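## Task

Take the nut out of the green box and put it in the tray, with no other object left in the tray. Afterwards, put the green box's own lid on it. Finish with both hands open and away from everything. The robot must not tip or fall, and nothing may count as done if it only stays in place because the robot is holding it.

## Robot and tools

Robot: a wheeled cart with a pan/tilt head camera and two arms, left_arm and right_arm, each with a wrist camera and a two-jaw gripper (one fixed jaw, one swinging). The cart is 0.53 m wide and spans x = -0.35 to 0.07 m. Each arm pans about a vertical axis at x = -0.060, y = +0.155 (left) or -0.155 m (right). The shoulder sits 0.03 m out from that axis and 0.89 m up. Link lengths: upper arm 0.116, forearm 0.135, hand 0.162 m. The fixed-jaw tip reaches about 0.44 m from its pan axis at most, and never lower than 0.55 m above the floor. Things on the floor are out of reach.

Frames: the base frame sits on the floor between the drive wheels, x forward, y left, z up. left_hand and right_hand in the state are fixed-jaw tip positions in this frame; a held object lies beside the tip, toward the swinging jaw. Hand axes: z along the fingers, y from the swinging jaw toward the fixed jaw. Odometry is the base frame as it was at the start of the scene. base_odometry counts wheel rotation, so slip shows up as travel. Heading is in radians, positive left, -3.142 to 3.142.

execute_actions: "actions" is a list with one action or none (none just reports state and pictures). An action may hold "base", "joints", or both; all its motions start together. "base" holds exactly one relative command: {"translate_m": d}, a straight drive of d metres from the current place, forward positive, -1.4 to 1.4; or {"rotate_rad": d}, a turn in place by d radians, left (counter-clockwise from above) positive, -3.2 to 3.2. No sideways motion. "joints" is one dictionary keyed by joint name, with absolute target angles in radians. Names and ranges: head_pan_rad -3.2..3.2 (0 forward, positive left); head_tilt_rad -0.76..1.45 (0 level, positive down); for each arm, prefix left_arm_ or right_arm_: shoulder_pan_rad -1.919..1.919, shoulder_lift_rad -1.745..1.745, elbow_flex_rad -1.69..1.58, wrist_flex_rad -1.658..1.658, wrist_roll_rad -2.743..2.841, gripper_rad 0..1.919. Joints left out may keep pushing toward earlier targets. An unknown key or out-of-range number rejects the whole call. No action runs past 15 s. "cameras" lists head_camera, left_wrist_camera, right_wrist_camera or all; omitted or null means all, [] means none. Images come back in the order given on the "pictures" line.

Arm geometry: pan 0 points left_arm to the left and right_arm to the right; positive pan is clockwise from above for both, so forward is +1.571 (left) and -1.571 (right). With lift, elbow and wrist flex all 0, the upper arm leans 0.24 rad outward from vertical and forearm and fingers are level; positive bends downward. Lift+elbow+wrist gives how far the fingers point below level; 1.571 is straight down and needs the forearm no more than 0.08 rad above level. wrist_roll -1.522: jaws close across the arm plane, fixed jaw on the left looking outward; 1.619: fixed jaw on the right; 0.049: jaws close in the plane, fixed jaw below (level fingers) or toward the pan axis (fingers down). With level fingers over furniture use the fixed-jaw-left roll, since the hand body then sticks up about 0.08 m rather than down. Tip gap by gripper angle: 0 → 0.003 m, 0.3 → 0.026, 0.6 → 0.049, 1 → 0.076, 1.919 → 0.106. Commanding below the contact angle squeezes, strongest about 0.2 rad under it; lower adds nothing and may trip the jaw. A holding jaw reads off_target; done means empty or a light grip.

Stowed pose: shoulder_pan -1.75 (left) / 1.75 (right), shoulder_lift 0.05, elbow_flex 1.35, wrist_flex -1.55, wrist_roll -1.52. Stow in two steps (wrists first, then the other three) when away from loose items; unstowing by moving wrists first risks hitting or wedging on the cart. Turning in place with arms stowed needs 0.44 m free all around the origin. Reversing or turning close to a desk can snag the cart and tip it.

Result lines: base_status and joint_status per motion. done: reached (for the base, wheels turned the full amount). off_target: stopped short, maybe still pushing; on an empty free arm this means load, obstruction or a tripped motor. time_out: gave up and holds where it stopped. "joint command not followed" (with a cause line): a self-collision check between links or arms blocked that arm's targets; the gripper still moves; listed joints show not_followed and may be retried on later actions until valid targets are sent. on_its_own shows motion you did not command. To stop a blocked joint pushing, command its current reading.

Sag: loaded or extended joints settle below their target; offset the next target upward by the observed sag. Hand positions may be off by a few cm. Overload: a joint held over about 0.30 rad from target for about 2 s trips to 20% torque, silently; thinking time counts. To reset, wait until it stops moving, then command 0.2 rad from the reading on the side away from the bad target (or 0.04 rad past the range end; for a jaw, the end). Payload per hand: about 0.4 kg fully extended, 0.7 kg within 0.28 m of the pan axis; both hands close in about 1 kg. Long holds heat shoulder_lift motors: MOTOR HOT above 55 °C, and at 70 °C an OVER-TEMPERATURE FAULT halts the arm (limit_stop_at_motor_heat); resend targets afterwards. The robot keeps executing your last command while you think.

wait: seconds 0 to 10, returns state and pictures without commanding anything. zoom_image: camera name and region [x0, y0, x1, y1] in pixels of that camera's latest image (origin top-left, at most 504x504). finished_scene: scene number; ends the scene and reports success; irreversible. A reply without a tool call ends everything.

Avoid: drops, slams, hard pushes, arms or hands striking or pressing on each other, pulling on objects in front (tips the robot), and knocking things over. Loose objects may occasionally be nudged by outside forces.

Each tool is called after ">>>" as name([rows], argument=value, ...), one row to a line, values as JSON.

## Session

>>> execute_actions(actions=[])

Scene clock: 0.00 s.
base_odometry: x=+0.000 y=+0.000 heading=+0.000 (m, m, rad; odometry frame)
base_status: not commanded
joint_positions: head_pan_rad=-0.003 head_tilt_rad=+0.012 left_arm_shoulder_pan_rad=-1.751 left_arm_shoulder_lift_rad=+0.054 left_arm_elbow_flex_rad=+1.361 left_arm_wrist_flex_rad=-1.569 left_arm_wrist_roll_rad=-1.514 left_arm_gripper_rad=+1.920 right_arm_shoulder_pan_rad=+1.771 right_arm_shoulder_lift_rad=+0.069 right_arm_elbow_flex_rad=+1.364 right_arm_wrist_flex_rad=-1.625 right_arm_wrist_roll_rad=-1.532 right_arm_gripper_rad=+1.920
joint_status: not commanded
left_hand: x=-0.3038 y=+0.1028 z=+0.8966 quat_wxyz=(-0.065, -0.648, -0.061, +0.756) (m; base frame)
right_hand: x=-0.3040 y=-0.1134 z=+0.9019 quat_wxyz=(-0.073, +0.633, -0.067, -0.768) (m; base frame)
pictures: head_camera, left_wrist_camera, right_wrist_camera
camera_calibration (this result's frames):
head_camera: T_world_to_cam=[[0.0416389, -0.999112, 0.00639895, -0.00832127], [-0.00998863, -0.00682046, -0.999927, 1.19594], [0.999083, 0.0415719, -0.0102638, 0.0466255], [0, 0, 0, 1]] pos_world=[-0.0342904, -0.00209535, 1.19638]
left_wrist_camera: T_world_to_cam=[[-0.168781, 0.984157, 0.054297, -0.206721], [0.356786, 0.112354, -0.927405, 0.954047], [-0.918813, -0.137156, -0.370096, 0.132854], [0, 0, 0, 1]] pos_world=[-0.253213, 0.114476, 0.945181]
right_wrist_camera: T_world_to_cam=[[0.19663, 0.980007, -0.0303713, 0.201041], [0.37524, -0.103834, -0.921094, 0.952846], [-0.905832, 0.169718, -0.388154, 0.165932], [0, 0, 0, 1]] pos_world=[-0.24677, -0.126245, 0.948174]
Images, in order (width x height): head_camera 644x476, left_wrist_camera 644x476, right_wrist_camera 644x476.

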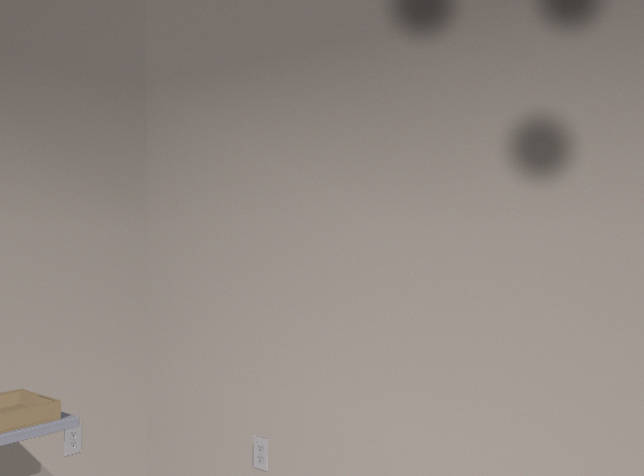

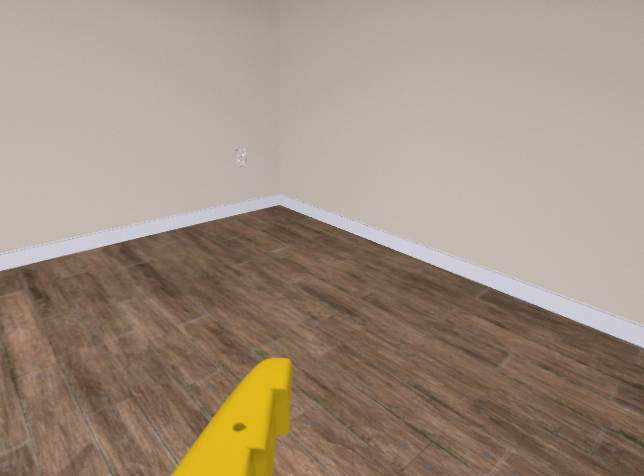

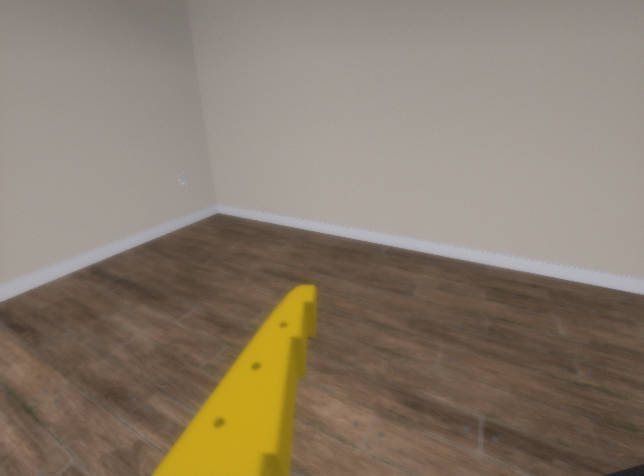

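>>> execute_actions([
  {"joints": {"head_pan_rad": 0.75, "head_tilt_rad": 0.3, "right_arm_shoulder_pan_rad": 1.05, "right_arm_shoulder_lift_rad": -0.3, "right_arm_elbow_flex_rad": 1.03}},
], cameras=["head_camera", "right_wrist_camera"])

Scene clock: 13.40 s.
base_odometry: x=+0.000 y=+0.000 heading=+0.000 (m, m, rad; odometry frame)
base_status: not commanded
joint_positions: head_pan_rad=+0.740 head_tilt_rad=+0.293 left_arm_shoulder_pan_rad=-1.751 left_arm_shoulder_lift_rad=+0.054 left_arm_elbow_flex_rad=+1.361 left_arm_wrist_flex_rad=-1.569 left_arm_wrist_roll_rad=-1.514 left_arm_gripper_rad=+1.920 right_arm_shoulder_pan_rad=+1.056 right_arm_shoulder_lift_rad=-0.272 right_arm_elbow_flex_rad=+1.057 right_arm_wrist_flex_rad=-1.625 right_arm_wrist_roll_rad=-1.532 right_arm_gripper_rad=+1.920
joint_status: all done
left_hand: x=-0.3038 y=+0.1028 z=+0.8966 quat_wxyz=(-0.065, -0.648, -0.061, +0.756) (m; base frame)
right_hand: x=-0.2595 y=-0.2767 z=+1.0376 quat_wxyz=(+0.242, +0.346, +0.089, -0.902) (m; base frame)
pictures: head_camera, right_wrist_camera
camera_calibration (this result's frames):
head_camera: T_world_to_cam=[[0.706362, -0.707824, -0.00614972, 0.0373642], [-0.207359, -0.198608, -0.957892, 1.13828], [0.676798, 0.677894, -0.287063, 0.350073], [0, 0, 0, 1]] pos_world=[-0.0272893, 0.0152062, 1.19107]
right_wrist_camera: T_world_to_cam=[[-0.509461, 0.860188, -0.022945, 0.13237], [-0.200465, -0.144576, -0.968974, 0.933155], [-0.836817, -0.489055, 0.246094, -0.53587], [0, 0, 0, 1]] pos_world=[-0.193922, -0.241021, 1.03911]
Images, in order (width x height): head_camera 644x476, right_wrist_camera 644x476.

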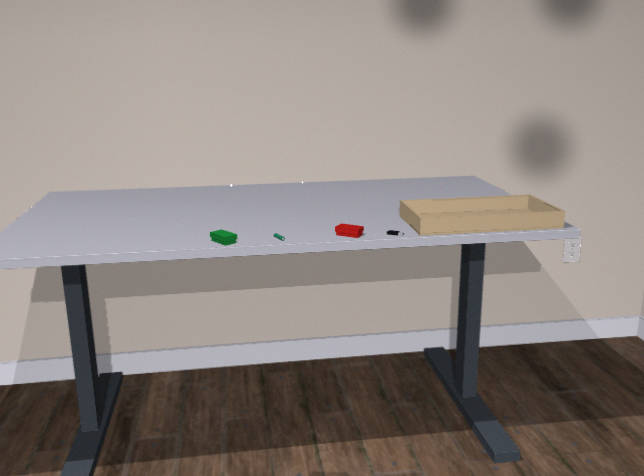

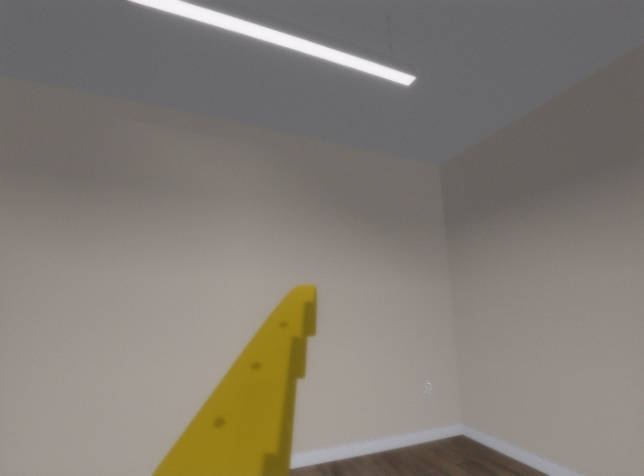

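>>> zoom_image(camera="head_camera", region=[190, 200, 420, 270])

>>> zoom_image(camera="head_camera", region=[380, 170, 600, 270])

>>> zoom_image(camera="head_camera", region=[195, 215, 255, 260])

Region (190, 200, 420, 270) of head_camera's 644x476 image, scaled by 2.191; it fills the top 153 rows of this view, and the rest is white.

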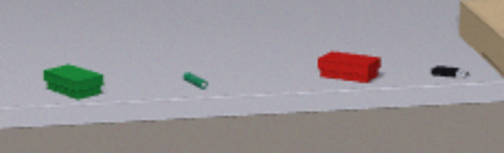

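Region (380, 170, 600, 270) of head_camera's 644x476 image, scaled by 2.291; it fills the top 229 rows of this view, and the rest is white.

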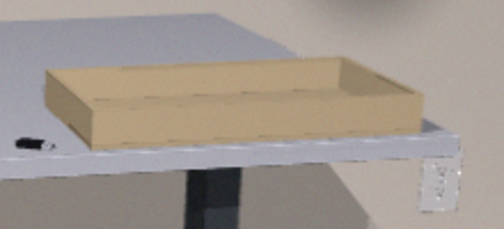

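Region (195, 215, 255, 260) of head_camera's 644x476 image, scaled by 8.400; it fills the top 378 rows of this view, and the rest is white.

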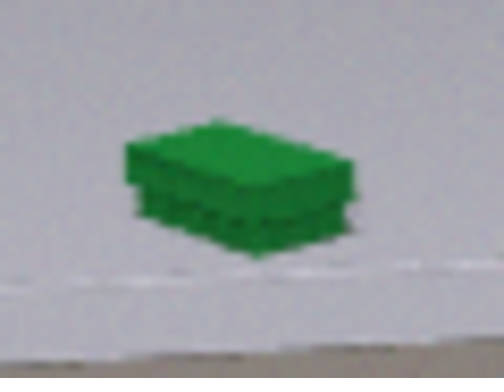

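>>> zoom_image(camera="head_camera", region=[0, 170, 160, 290])

>>> zoom_image(camera="head_camera", region=[400, 320, 644, 476])

>>> zoom_image(camera="head_camera", region=[0, 330, 200, 476])

>>> zoom_image(camera="head_camera", region=[520, 190, 600, 250])

Region (0, 170, 160, 290) of head_camera's 644x476 image, scaled by 3.150; it fills the top 378 rows of this view, and the rest is white.

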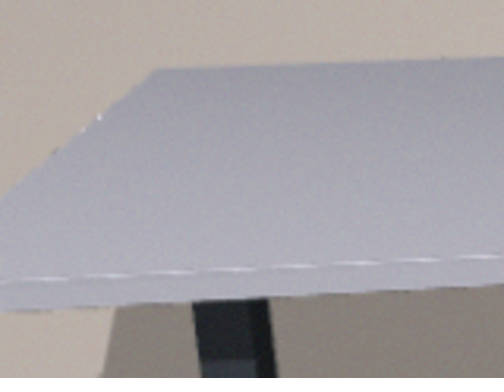

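Region (400, 320, 644, 476) of head_camera's 644x476 image, scaled by 2.066; it fills the top 322 rows of this view, and the rest is white.

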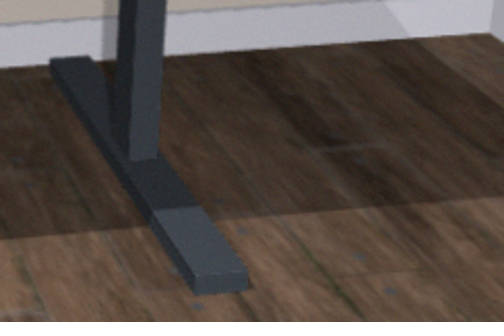

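Region (0, 330, 200, 476) of head_camera's 644x476 image, scaled by 2.520; it fills the top 368 rows of this view, and the rest is white.

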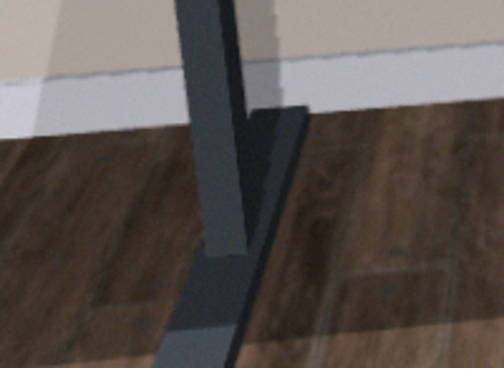

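Region (520, 190, 600, 250) of head_camera's 644x476 image, scaled by 6.300; it fills the top 378 rows of this view, and the rest is white.

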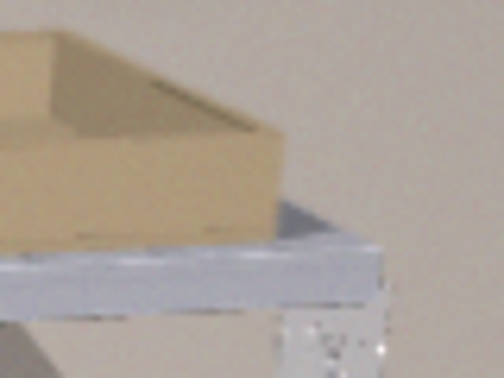

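>>> zoom_image(camera="head_camera", region=[440, 165, 520, 225])

>>> zoom_image(camera="head_camera", region=[390, 190, 470, 250])

>>> zoom_image(camera="head_camera", region=[320, 210, 420, 255])

Region (440, 165, 520, 225) of head_camera's 644x476 image, scaled by 6.300; it fills the top 378 rows of this view, and the rest is white.

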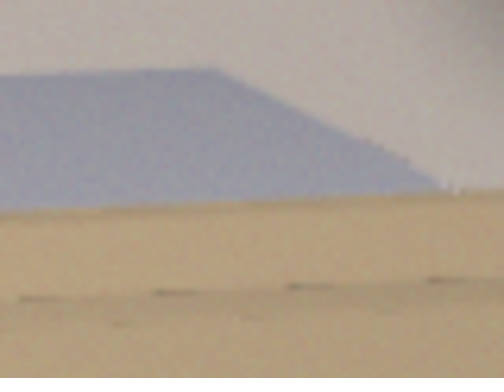

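Region (390, 190, 470, 250) of head_camera's 644x476 image, scaled by 6.300; it fills the top 378 rows of this view, and the rest is white.

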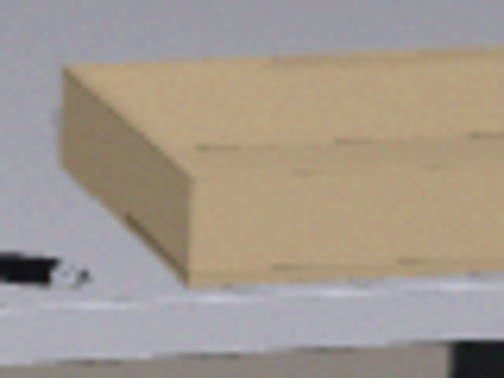

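Region (320, 210, 420, 255) of head_camera's 644x476 image, scaled by 5.040; it fills the top 227 rows of this view, and the rest is white.

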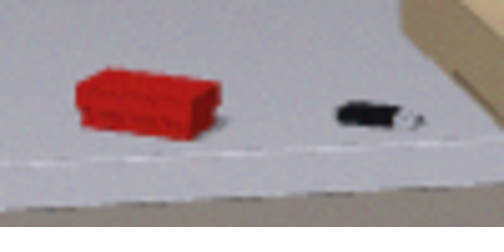

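>>> execute_actions([
  {"base": {"rotate_rad": 0.878}, "joints": {"right_arm_shoulder_pan_rad": -0.6, "right_arm_shoulder_lift_rad": 0.26, "right_arm_elbow_flex_rad": -0.005, "right_arm_wrist_flex_rad": -0.1, "right_arm_gripper_rad": 0.7, "head_pan_rad": 0.0, "head_tilt_rad": 0.74}},
], cameras=[])

>>> execute_actions([
  {"base": {"translate_m": 1.12}, "joints": {"right_arm_shoulder_pan_rad": -0.742, "right_arm_wrist_flex_rad": 1.254}},
], cameras=["head_camera", "right_wrist_camera"])

Scene clock: 135.30 s.
base_odometry: x=-0.001 y=+0.000 heading=+0.877 (m, m, rad; odometry frame)
base_status: done
joint_positions: head_pan_rad=+0.010 head_tilt_rad=+0.734 left_arm_shoulder_pan_rad=-1.751 left_arm_shoulder_lift_rad=+0.054 left_arm_elbow_flex_rad=+1.361 left_arm_wrist_flex_rad=-1.569 left_arm_wrist_roll_rad=-1.514 left_arm_gripper_rad=+1.920 right_arm_shoulder_pan_rad=-0.593 right_arm_shoulder_lift_rad=+0.279 right_arm_elbow_flex_rad=+0.031 right_arm_wrist_flex_rad=-0.101 right_arm_wrist_roll_rad=-1.532 right_arm_gripper_rad=+0.709
joint_status: all done
left_hand: x=-0.3038 y=+0.1028 z=+0.8966 quat_wxyz=(-0.065, -0.648, -0.061, +0.756) (m; base frame)
right_hand: x=+0.1562 y=-0.4620 z=+0.9249 quat_wxyz=(+0.557, +0.368, +0.684, -0.293) (m; base frame)
pictures: none
No camera images: the call's "cameras" was empty. Leave "cameras" out to get every camera's image.

Scene clock: 141.73 s.
base_odometry: x=+0.713 y=+0.863 heading=+0.879 (m, m, rad; odometry frame)
base_status: done
joint_positions: head_pan_rad=+0.010 head_tilt_rad=+0.735 left_arm_shoulder_pan_rad=-1.751 left_arm_shoulder_lift_rad=+0.054 left_arm_elbow_flex_rad=+1.361 left_arm_wrist_flex_rad=-1.569 left_arm_wrist_roll_rad=-1.514 left_arm_gripper_rad=+1.920 right_arm_shoulder_pan_rad=-0.736 right_arm_shoulder_lift_rad=+0.279 right_arm_elbow_flex_rad=+0.024 right_arm_wrist_flex_rad=+1.249 right_arm_wrist_roll_rad=-1.532 right_arm_gripper_rad=+0.709
joint_status: all done
left_hand: x=-0.3038 y=+0.1028 z=+0.8966 quat_wxyz=(-0.065, -0.648, -0.061, +0.756) (m; base frame)
right_hand: x=+0.0945 y=-0.3142 z=+0.7988 quat_wxyz=(+0.009, +0.410, +0.912, -0.004) (m; base frame)
pictures: head_camera, right_wrist_camera
camera_calibration (this result's frames):
head_camera: T_world_to_cam=[[0.0474036, -0.998575, -0.0245222, 0.0275399], [-0.668938, -0.0135045, -0.743196, 0.869471], [0.741805, 0.051634, -0.668624, 0.792307], [0, 0, 0, 1]] pos_world=[-0.00742111, -0.0016675, 1.17662]
right_wrist_camera: T_world_to_cam=[[-0.761415, -0.648257, 0.00309806, -0.13145], [-0.544282, 0.641872, 0.540146, -0.158596], [-0.352142, 0.409589, -0.841566, 0.906158], [0, 0, 0, 1]] pos_world=[0.132687, -0.354568, 0.848664]
Images, in order (width x height): head_camera 644x476, right_wrist_camera 644x476.

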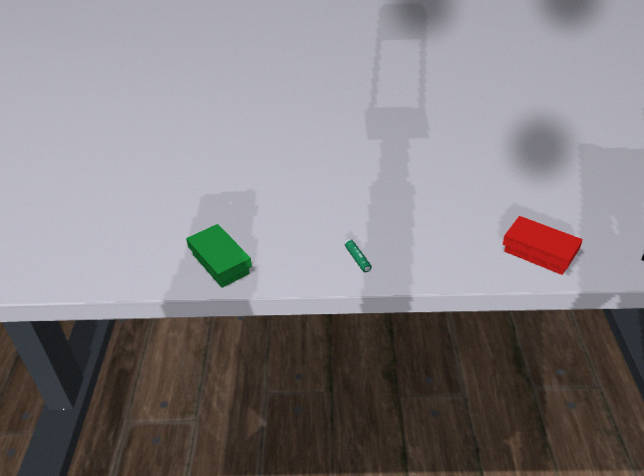

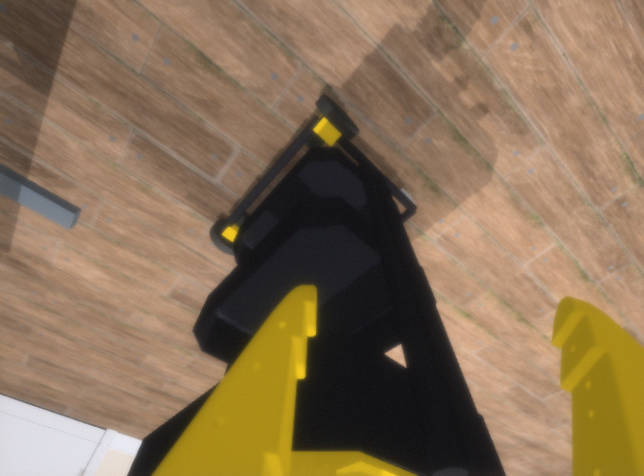

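>>> zoom_image(camera="head_camera", region=[170, 210, 270, 320])

>>> zoom_image(camera="head_camera", region=[0, 280, 100, 340])

>>> zoom_image(camera="head_camera", region=[544, 270, 644, 330])

>>> zoom_image(camera="head_camera", region=[490, 200, 600, 300])

Region (170, 210, 270, 320) of head_camera's 644x476 image, scaled by 4.582; it fills the left 458 columns of this view, and the rest is white.

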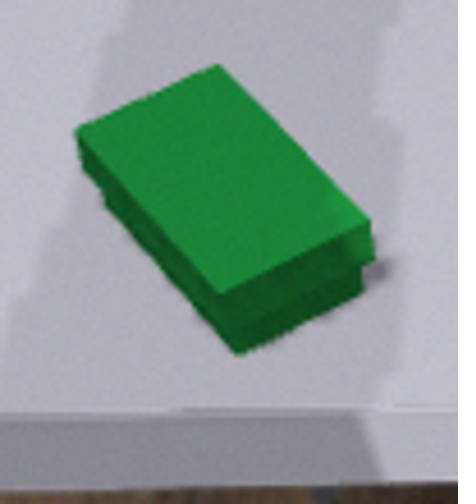

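Region (0, 280, 100, 340) of head_camera's 644x476 image, scaled by 5.040; it fills the top 302 rows of this view, and the rest is white.

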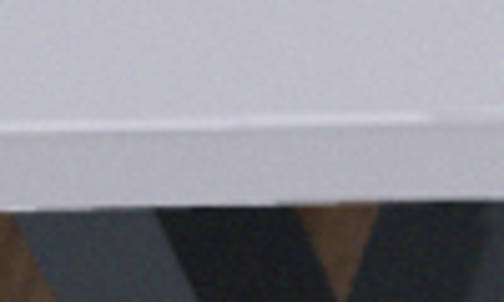

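Region (544, 270, 644, 330) of head_camera's 644x476 image, scaled by 5.040; it fills the top 302 rows of this view, and the rest is white.

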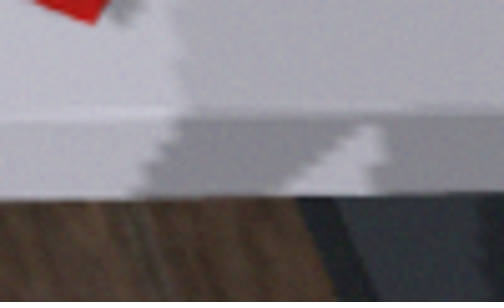

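Region (490, 200, 600, 300) of head_camera's 644x476 image, scaled by 4.582; it fills the top 458 rows of this view, and the rest is white.

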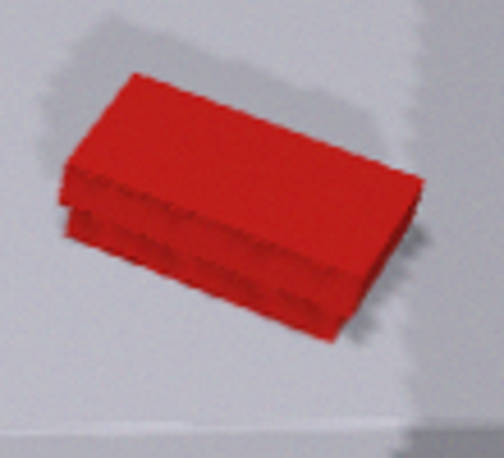

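>>> execute_actions([
  {"base": {"translate_m": 0.127}, "joints": {"head_pan_rad": -0.8, "head_tilt_rad": 0.88}},
], cameras=[])

>>> execute_actions([
  {"base": {"rotate_rad": 1.623}, "joints": {"head_pan_rad": -1.27, "right_arm_shoulder_pan_rad": -0.664, "right_arm_wrist_roll_rad": -1.606}},
], cameras=["head_camera", "right_wrist_camera"])

Scene clock: 215.40 s.
base_odometry: x=+0.794 y=+0.961 heading=+0.880 (m, m, rad; odometry frame)
base_status: done
joint_positions: head_pan_rad=-0.790 head_tilt_rad=+0.875 left_arm_shoulder_pan_rad=-1.751 left_arm_shoulder_lift_rad=+0.054 left_arm_elbow_flex_rad=+1.361 left_arm_wrist_flex_rad=-1.569 left_arm_wrist_roll_rad=-1.514 left_arm_gripper_rad=+1.920 right_arm_shoulder_pan_rad=-0.737 right_arm_shoulder_lift_rad=+0.279 right_arm_elbow_flex_rad=+0.024 right_arm_wrist_flex_rad=+1.249 right_arm_wrist_roll_rad=-1.532 right_arm_gripper_rad=+0.709
joint_status: all done
left_hand: x=-0.3038 y=+0.1028 z=+0.8966 quat_wxyz=(-0.065, -0.648, -0.061, +0.756) (m; base frame)
right_hand: x=+0.0947 y=-0.3139 z=+0.7988 quat_wxyz=(+0.009, +0.409, +0.912, -0.004) (m; base frame)
pictures: none
No camera images: the call's "cameras" was empty. Leave "cameras" out to get every camera's image.

Scene clock: 218.13 s.
base_odometry: x=+0.794 y=+0.960 heading=+2.501 (m, m, rad; odometry frame)
base_status: done
joint_positions: head_pan_rad=-1.260 head_tilt_rad=+0.875 left_arm_shoulder_pan_rad=-1.751 left_arm_shoulder_lift_rad=+0.054 left_arm_elbow_flex_rad=+1.361 left_arm_wrist_flex_rad=-1.569 left_arm_wrist_roll_rad=-1.514 left_arm_gripper_rad=+1.920 right_arm_shoulder_pan_rad=-0.668 right_arm_shoulder_lift_rad=+0.279 right_arm_elbow_flex_rad=+0.024 right_arm_wrist_flex_rad=+1.249 right_arm_wrist_roll_rad=-1.596 right_arm_gripper_rad=+0.709
joint_status: all done
left_hand: x=-0.3038 y=+0.1028 z=+0.8966 quat_wxyz=(-0.065, -0.648, -0.061, +0.756) (m; base frame)
right_hand: x=+0.0837 y=-0.3246 z=+0.7988 quat_wxyz=(+0.009, +0.469, +0.883, -0.004) (m; base frame)
pictures: head_camera, right_wrist_camera
camera_calibration (this result's frames):
head_camera: T_world_to_cam=[[-0.940846, -0.337547, -0.0295189, -0.0131566], [-0.240873, 0.727562, -0.642366, 0.773535], [0.238306, -0.597257, -0.765829, 0.880525], [0, 0, 0, 1]] pos_world=[-0.0358887, -0.0413355, 1.17084]
right_wrist_camera: T_world_to_cam=[[-0.840066, -0.542481, 0.00181299, -0.104488], [-0.45569, 0.70747, 0.540215, -0.143929], [-0.294339, 0.452991, -0.841525, 0.915875], [0, 0, 0, 1]] pos_world=[0.116214, -0.36974, 0.848673]
Images, in order (width x height): head_camera 644x476, right_wrist_camera 644x476.

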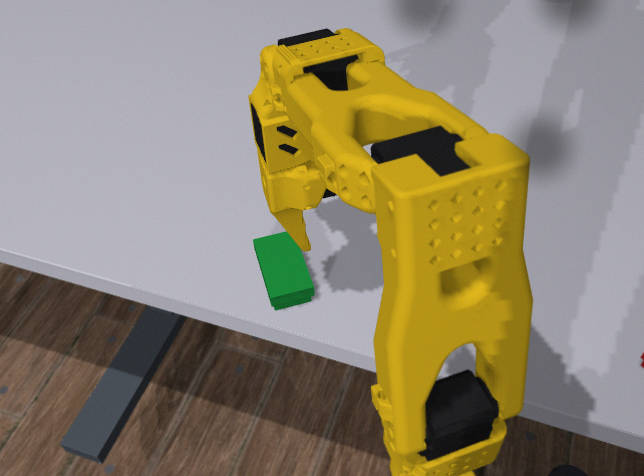

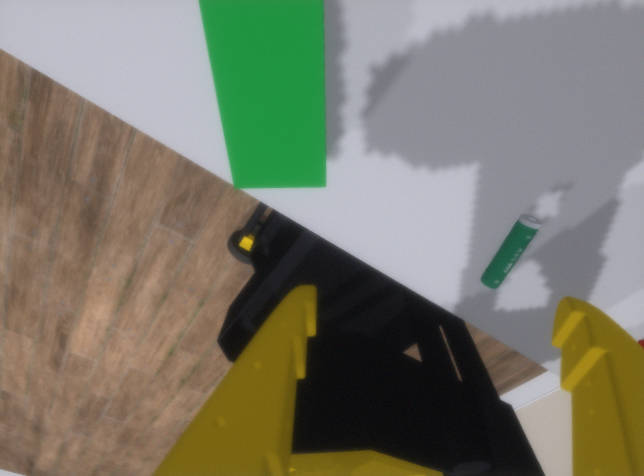

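>>> zoom_image(camera="head_camera", region=[235, 220, 345, 330])

>>> zoom_image(camera="right_wrist_camera", region=[190, 0, 350, 200])

>>> zoom_image(camera="head_camera", region=[0, 220, 260, 340])

>>> zoom_image(camera="head_camera", region=[500, 380, 644, 476])

Region (235, 220, 345, 330) of head_camera's 644x476 image, scaled by 4.582.

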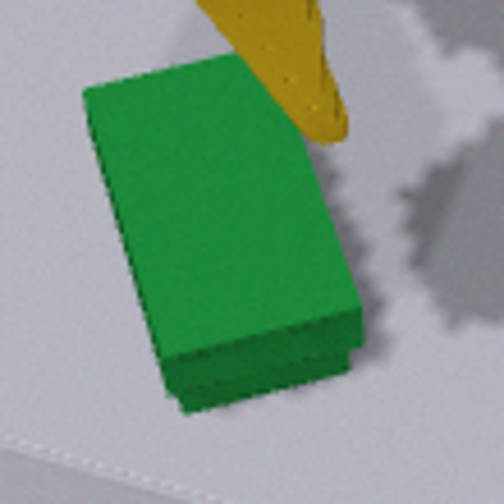

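Region (190, 0, 350, 200) of right_wrist_camera's 644x476 image, scaled by 2.520; it fills the left 403 columns of this view, and the rest is white.

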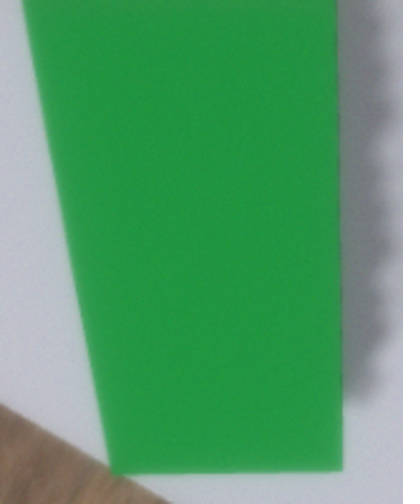

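Region (0, 220, 260, 340) of head_camera's 644x476 image, scaled by 1.938; it fills the top 233 rows of this view, and the rest is white.

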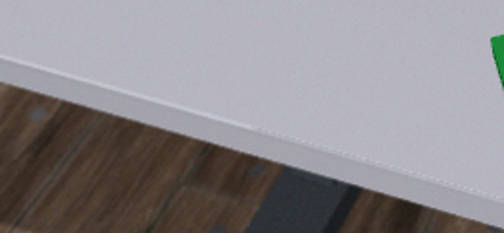

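Region (500, 380, 644, 476) of head_camera's 644x476 image, scaled by 3.500.

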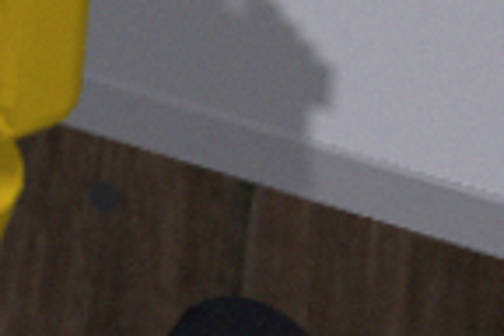

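>>> execute_actions([
  {"base": {"translate_m": 0.04}, "joints": {"right_arm_shoulder_pan_rad": -0.686, "right_arm_shoulder_lift_rad": 0.542, "right_arm_elbow_flex_rad": -0.059, "right_arm_wrist_flex_rad": 1.015, "right_arm_wrist_roll_rad": -1.618, "head_pan_rad": -1.3, "head_tilt_rad": 0.92}},
], cameras=["head_camera", "right_wrist_camera"])

Scene clock: 284.57 s.
base_odometry: x=+0.761 y=+0.984 heading=+2.504 (m, m, rad; odometry frame)
base_status: done
joint_positions: head_pan_rad=-1.290 head_tilt_rad=+0.915 left_arm_shoulder_pan_rad=-1.751 left_arm_shoulder_lift_rad=+0.054 left_arm_elbow_flex_rad=+1.361 left_arm_wrist_flex_rad=-1.569 left_arm_wrist_roll_rad=-1.514 left_arm_gripper_rad=+1.920 right_arm_shoulder_pan_rad=-0.682 right_arm_shoulder_lift_rad=+0.555 right_arm_elbow_flex_rad=-0.033 right_arm_wrist_flex_rad=+1.021 right_arm_wrist_roll_rad=-1.607 right_arm_gripper_rad=+0.709
joint_status: all done
left_hand: x=-0.3038 y=+0.1028 z=+0.8966 quat_wxyz=(-0.065, -0.648, -0.061, +0.756) (m; base frame)
right_hand: x=+0.0960 y=-0.3349 z=+0.7518 quat_wxyz=(+0.013, +0.468, +0.884, -0.005) (m; base frame)
pictures: head_camera, right_wrist_camera
camera_calibration (this result's frames):
head_camera: T_world_to_cam=[[-0.950939, -0.307838, -0.0308426, -0.0121074], [-0.225754, 0.75861, -0.611184, 0.738355], [0.211543, -0.574236, -0.790887, 0.908109], [0, 0, 0, 1]] pos_world=[-0.0369309, -0.0423818, 1.16911]
right_wrist_camera: T_world_to_cam=[[-0.838403, -0.54505, 0.000792158, -0.0999135], [-0.460546, 0.709193, 0.5338, -0.0998174], [-0.29151, 0.447175, -0.84561, 0.88535], [0, 0, 0, 1]] pos_world=[0.12835, -0.379574, 0.802023]
Images, in order (width x height): head_camera 644x476, right_wrist_camera 644x476.

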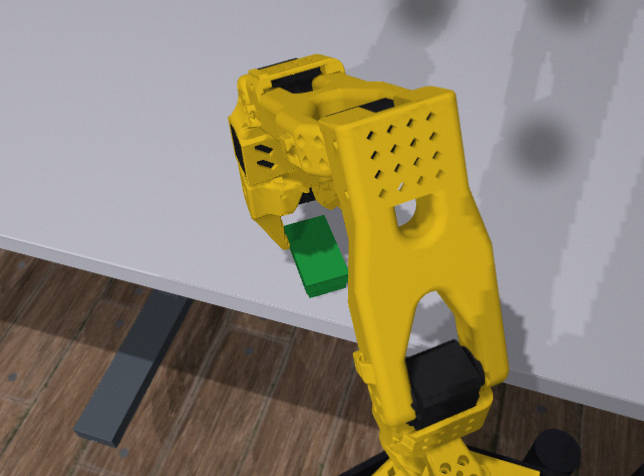

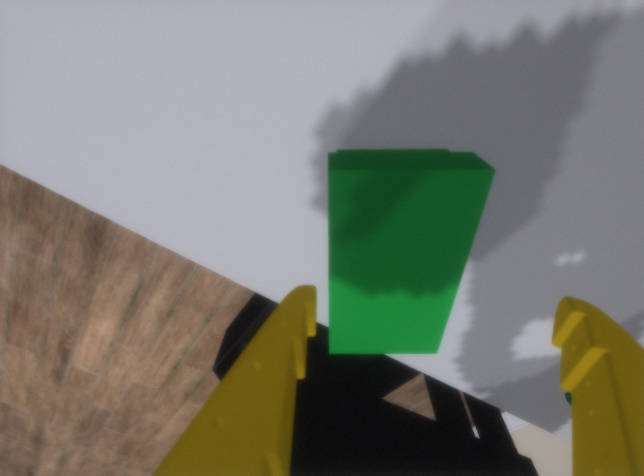

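>>> zoom_image(camera="right_wrist_camera", region=[310, 135, 510, 195])

>>> zoom_image(camera="right_wrist_camera", region=[290, 280, 470, 370])

Region (310, 135, 510, 195) of right_wrist_camera's 644x476 image, scaled by 2.520; it fills the top 151 rows of this view, and the rest is white.

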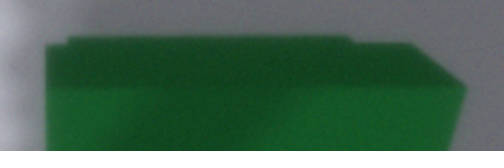

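Region (290, 280, 470, 370) of right_wrist_camera's 644x476 image, scaled by 2.800.

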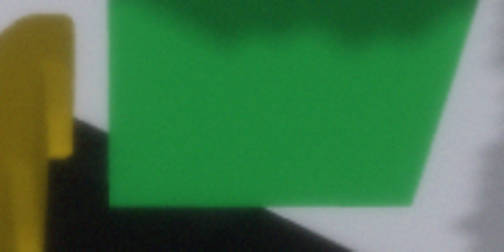

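>>> execute_actions([
  {"joints": {"right_arm_shoulder_lift_rad": 0.629, "right_arm_wrist_flex_rad": 0.932, "right_arm_gripper_rad": 0.31}},
], cameras=["right_wrist_camera"])

Scene clock: 326.20 s.
base_odometry: x=+0.761 y=+0.984 heading=+2.504 (m, m, rad; odometry frame)
base_status: not commanded
joint_positions: head_pan_rad=-1.290 head_tilt_rad=+0.915 left_arm_shoulder_pan_rad=-1.751 left_arm_shoulder_lift_rad=+0.054 left_arm_elbow_flex_rad=+1.361 left_arm_wrist_flex_rad=-1.569 left_arm_wrist_roll_rad=-1.514 left_arm_gripper_rad=+1.920 right_arm_shoulder_pan_rad=-0.682 right_arm_shoulder_lift_rad=+0.642 right_arm_elbow_flex_rad=-0.035 right_arm_wrist_flex_rad=+0.940 right_arm_wrist_roll_rad=-1.607 right_arm_gripper_rad=+0.442
joint_status: right_arm_gripper_rad off_target (ended at +0.442, target +0.310); the others done
left_hand: x=-0.3038 y=+0.1028 z=+0.8966 quat_wxyz=(-0.065, -0.648, -0.061, +0.756) (m; base frame)
right_hand: x=+0.0961 y=-0.3350 z=+0.7341 quat_wxyz=(+0.011, +0.468, +0.884, -0.005) (m; base frame)
pictures: right_wrist_camera
camera_calibration (this result's frames):
right_wrist_camera: T_world_to_cam=[[-0.8384, -0.545054, 0.00127653, -0.100237], [-0.458992, 0.707279, 0.537664, -0.0938835], [-0.293959, 0.450192, -0.843158, 0.870003], [0, 0, 0, 1]] pos_world=[0.128615, -0.379901, 0.784156]
Images, in order (width x height): right_wrist_camera 644x476.

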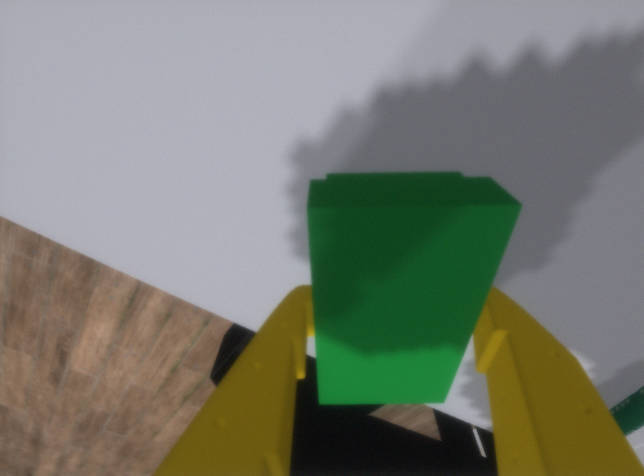

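>>> zoom_image(camera="right_wrist_camera", region=[290, 160, 540, 230])

Region (290, 160, 540, 230) of right_wrist_camera's 644x476 image, scaled by 2.016; it fills the top 141 rows of this view, and the rest is white.

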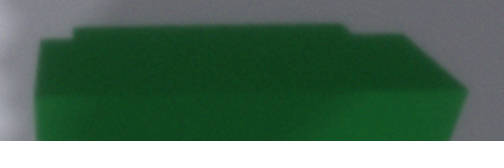

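>>> execute_actions([
  {"joints": {"right_arm_shoulder_lift_rad": 0.497, "right_arm_wrist_flex_rad": 1.045}},
], cameras=["head_camera", "right_wrist_camera"])

Scene clock: 352.70 s.
base_odometry: x=+0.761 y=+0.984 heading=+2.504 (m, m, rad; odometry frame)
base_status: not commanded
joint_positions: head_pan_rad=-1.290 head_tilt_rad=+0.915 left_arm_shoulder_pan_rad=-1.751 left_arm_shoulder_lift_rad=+0.054 left_arm_elbow_flex_rad=+1.361 left_arm_wrist_flex_rad=-1.569 left_arm_wrist_roll_rad=-1.514 left_arm_gripper_rad=+1.920 right_arm_shoulder_pan_rad=-0.682 right_arm_shoulder_lift_rad=+0.546 right_arm_elbow_flex_rad=-0.035 right_arm_wrist_flex_rad=+1.038 right_arm_wrist_roll_rad=-1.607 right_arm_gripper_rad=+0.442
joint_status: all done
left_hand: x=-0.3038 y=+0.1028 z=+0.8966 quat_wxyz=(-0.065, -0.648, -0.061, +0.756) (m; base frame)
right_hand: x=+0.0953 y=-0.3340 z=+0.7538 quat_wxyz=(+0.010, +0.468, +0.884, -0.004) (m; base frame)
pictures: head_camera, right_wrist_camera
camera_calibration (this result's frames):
head_camera: T_world_to_cam=[[-0.950939, -0.307838, -0.0308426, -0.0121074], [-0.225754, 0.75861, -0.611184, 0.738354], [0.211543, -0.574236, -0.790888, 0.908109], [0, 0, 0, 1]] pos_world=[-0.0369309, -0.0423818, 1.16911]
right_wrist_camera: T_world_to_cam=[[-0.838399, -0.545056, 0.00143798, -0.100516], [-0.458472, 0.706638, 0.538949, -0.106726], [-0.294774, 0.451195, -0.842337, 0.88568], [0, 0, 0, 1]] pos_world=[0.127871, -0.378985, 0.803706]
Images, in order (width x height): head_camera 644x476, right_wrist_camera 644x476.

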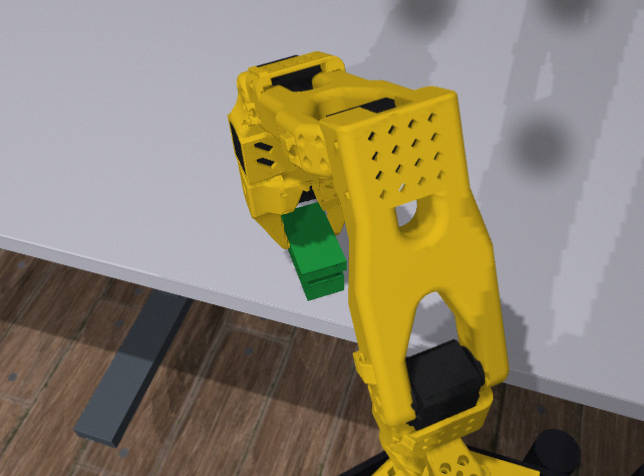

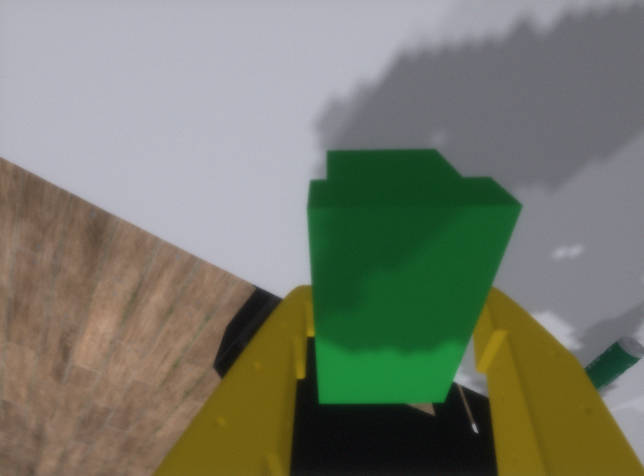

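>>> execute_actions([
  {"joints": {"right_arm_shoulder_pan_rad": -0.377, "right_arm_shoulder_lift_rad": 0.552, "right_arm_wrist_flex_rad": 1.013}},
], cameras=["head_camera"])

>>> execute_actions([
  {"joints": {"right_arm_shoulder_lift_rad": 0.669, "right_arm_wrist_flex_rad": 0.891}},
], cameras=["head_camera", "right_wrist_camera"])

Scene clock: 393.33 s.
base_odometry: x=+0.761 y=+0.984 heading=+2.504 (m, m, rad; odometry frame)
base_status: not commanded
joint_positions: head_pan_rad=-1.290 head_tilt_rad=+0.915 left_arm_shoulder_pan_rad=-1.751 left_arm_shoulder_lift_rad=+0.054 left_arm_elbow_flex_rad=+1.361 left_arm_wrist_flex_rad=-1.569 left_arm_wrist_roll_rad=-1.514 left_arm_gripper_rad=+1.920 right_arm_shoulder_pan_rad=-0.384 right_arm_shoulder_lift_rad=+0.567 right_arm_elbow_flex_rad=-0.035 right_arm_wrist_flex_rad=+1.020 right_arm_wrist_roll_rad=-1.607 right_arm_gripper_rad=+0.442
joint_status: all done
left_hand: x=-0.3038 y=+0.1028 z=+0.8966 quat_wxyz=(-0.065, -0.648, -0.061, +0.756) (m; base frame)
right_hand: x=+0.0359 y=-0.3716 z=+0.7494 quat_wxyz=(+0.008, +0.594, +0.805, -0.005) (m; base frame)
pictures: head_camera
camera_calibration (this result's frames):
head_camera: T_world_to_cam=[[-0.950939, -0.307838, -0.0308426, -0.0121074], [-0.225754, 0.75861, -0.611184, 0.738354], [0.211543, -0.574236, -0.790888, 0.908109], [0, 0, 0, 1]] pos_world=[-0.0369309, -0.0423818, 1.16911]
Images, in order (width x height): head_camera 644x476.

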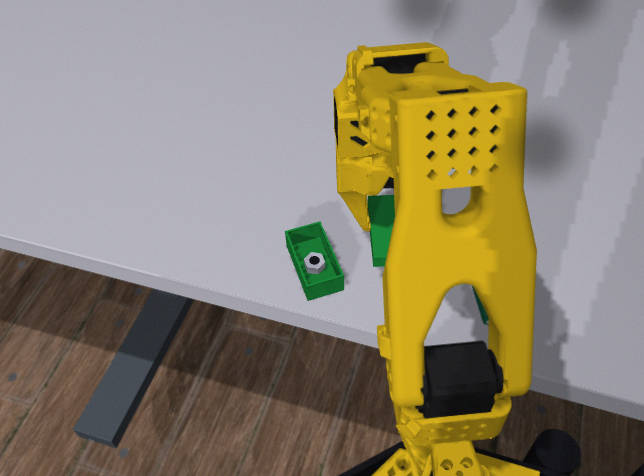

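Scene clock: 394.13 s.
base_odometry: x=+0.761 y=+0.984 heading=+2.504 (m, m, rad; odometry frame)
base_status: not commanded
joint_positions: head_pan_rad=-1.290 head_tilt_rad=+0.915 left_arm_shoulder_pan_rad=-1.751 left_arm_shoulder_lift_rad=+0.054 left_arm_elbow_flex_rad=+1.361 left_arm_wrist_flex_rad=-1.569 left_arm_wrist_roll_rad=-1.514 left_arm_gripper_rad=+1.920 right_arm_shoulder_pan_rad=-0.384 right_arm_shoulder_lift_rad=+0.684 right_arm_elbow_flex_rad=-0.035 right_arm_wrist_flex_rad=+0.897 right_arm_wrist_roll_rad=-1.607 right_arm_gripper_rad=+0.442
joint_status: all done
left_hand: x=-0.3038 y=+0.1028 z=+0.8966 quat_wxyz=(-0.065, -0.648, -0.061, +0.756) (m; base frame)
right_hand: x=+0.0365 y=-0.3730 z=+0.7257 quat_wxyz=(+0.010, +0.594, +0.805, -0.006) (m; base frame)
pictures: head_camera, right_wrist_camera
camera_calibration (this result's frames):
head_camera: T_world_to_cam=[[-0.950939, -0.307837, -0.0308426, -0.0121074], [-0.225754, 0.75861, -0.611184, 0.738354], [0.211543, -0.574235, -0.790888, 0.908109], [0, 0, 0, 1]] pos_world=[-0.0369309, -0.0423818, 1.16911]
right_wrist_camera: T_world_to_cam=[[-0.961369, -0.27526, 0.00111507, -0.0656582], [-0.231738, 0.81154, 0.536377, -0.0583472], [-0.148548, 0.515398, -0.843978, 0.88207], [0, 0, 0, 1]] pos_world=[0.0543867, -0.42534, 0.775817]
Images, in order (width x height): head_camera 644x476, right_wrist_camera 644x476.

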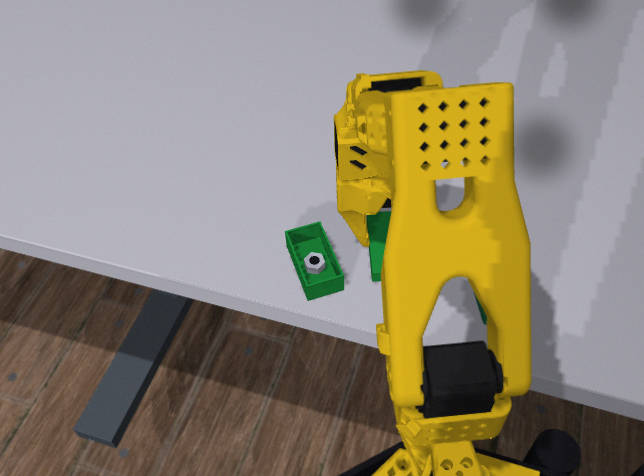

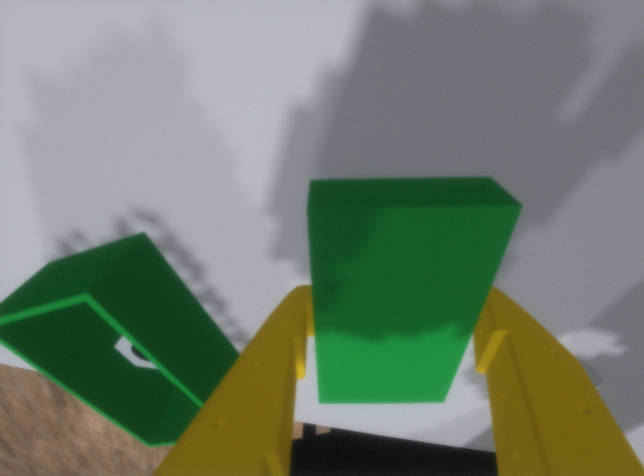

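>>> execute_actions([
  {"joints": {"right_arm_gripper_rad": 0.6, "right_arm_shoulder_lift_rad": 0.652}},
], cameras=["head_camera", "right_wrist_camera"])

>>> zoom_image(camera="head_camera", region=[270, 210, 370, 310])

Scene clock: 399.27 s.
base_odometry: x=+0.761 y=+0.984 heading=+2.504 (m, m, rad; odometry frame)
base_status: not commanded
joint_positions: head_pan_rad=-1.290 head_tilt_rad=+0.915 left_arm_shoulder_pan_rad=-1.751 left_arm_shoulder_lift_rad=+0.054 left_arm_elbow_flex_rad=+1.361 left_arm_wrist_flex_rad=-1.569 left_arm_wrist_roll_rad=-1.514 left_arm_gripper_rad=+1.920 right_arm_shoulder_pan_rad=-0.384 right_arm_shoulder_lift_rad=+0.684 right_arm_elbow_flex_rad=-0.035 right_arm_wrist_flex_rad=+0.897 right_arm_wrist_roll_rad=-1.607 right_arm_gripper_rad=+0.590
joint_status: all done
left_hand: x=-0.3038 y=+0.1028 z=+0.8966 quat_wxyz=(-0.065, -0.648, -0.061, +0.756) (m; base frame)
right_hand: x=+0.0365 y=-0.3730 z=+0.7257 quat_wxyz=(+0.010, +0.594, +0.805, -0.006) (m; base frame)
pictures: head_camera, right_wrist_camera
camera_calibration (this result's frames):
head_camera: T_world_to_cam=[[-0.950939, -0.307837, -0.0308426, -0.0121074], [-0.225754, 0.75861, -0.611184, 0.738354], [0.211543, -0.574236, -0.790888, 0.908109], [0, 0, 0, 1]] pos_world=[-0.0369309, -0.0423818, 1.16911]
right_wrist_camera: T_world_to_cam=[[-0.961369, -0.27526, 0.00111507, -0.0656582], [-0.231738, 0.81154, 0.536377, -0.0583472], [-0.148548, 0.515398, -0.843978, 0.88207], [0, 0, 0, 1]] pos_world=[0.0543867, -0.42534, 0.775817]
Images, in order (width x height): head_camera 644x476, right_wrist_camera 644x476.

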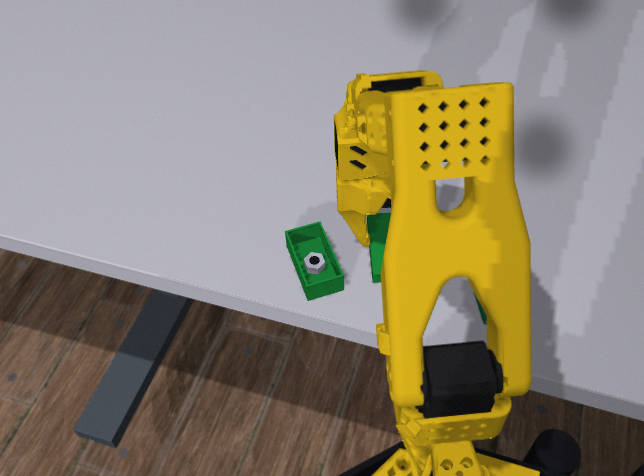

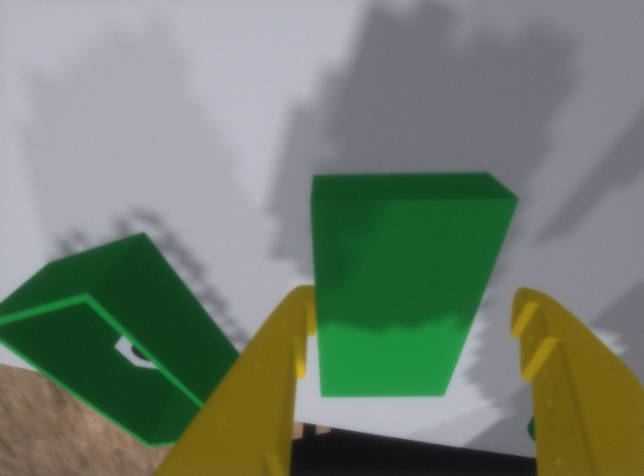

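Region (270, 210, 370, 310) of head_camera's 644x476 image, scaled by 5.040.

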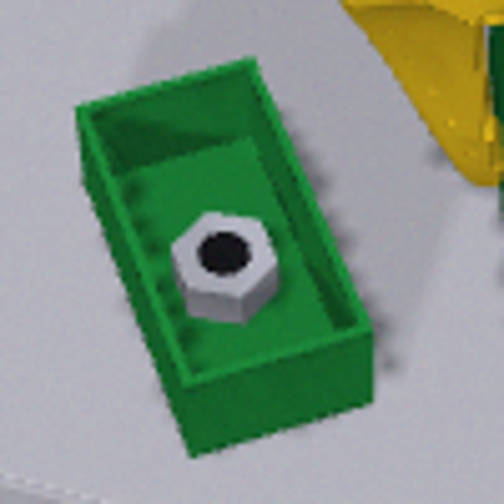

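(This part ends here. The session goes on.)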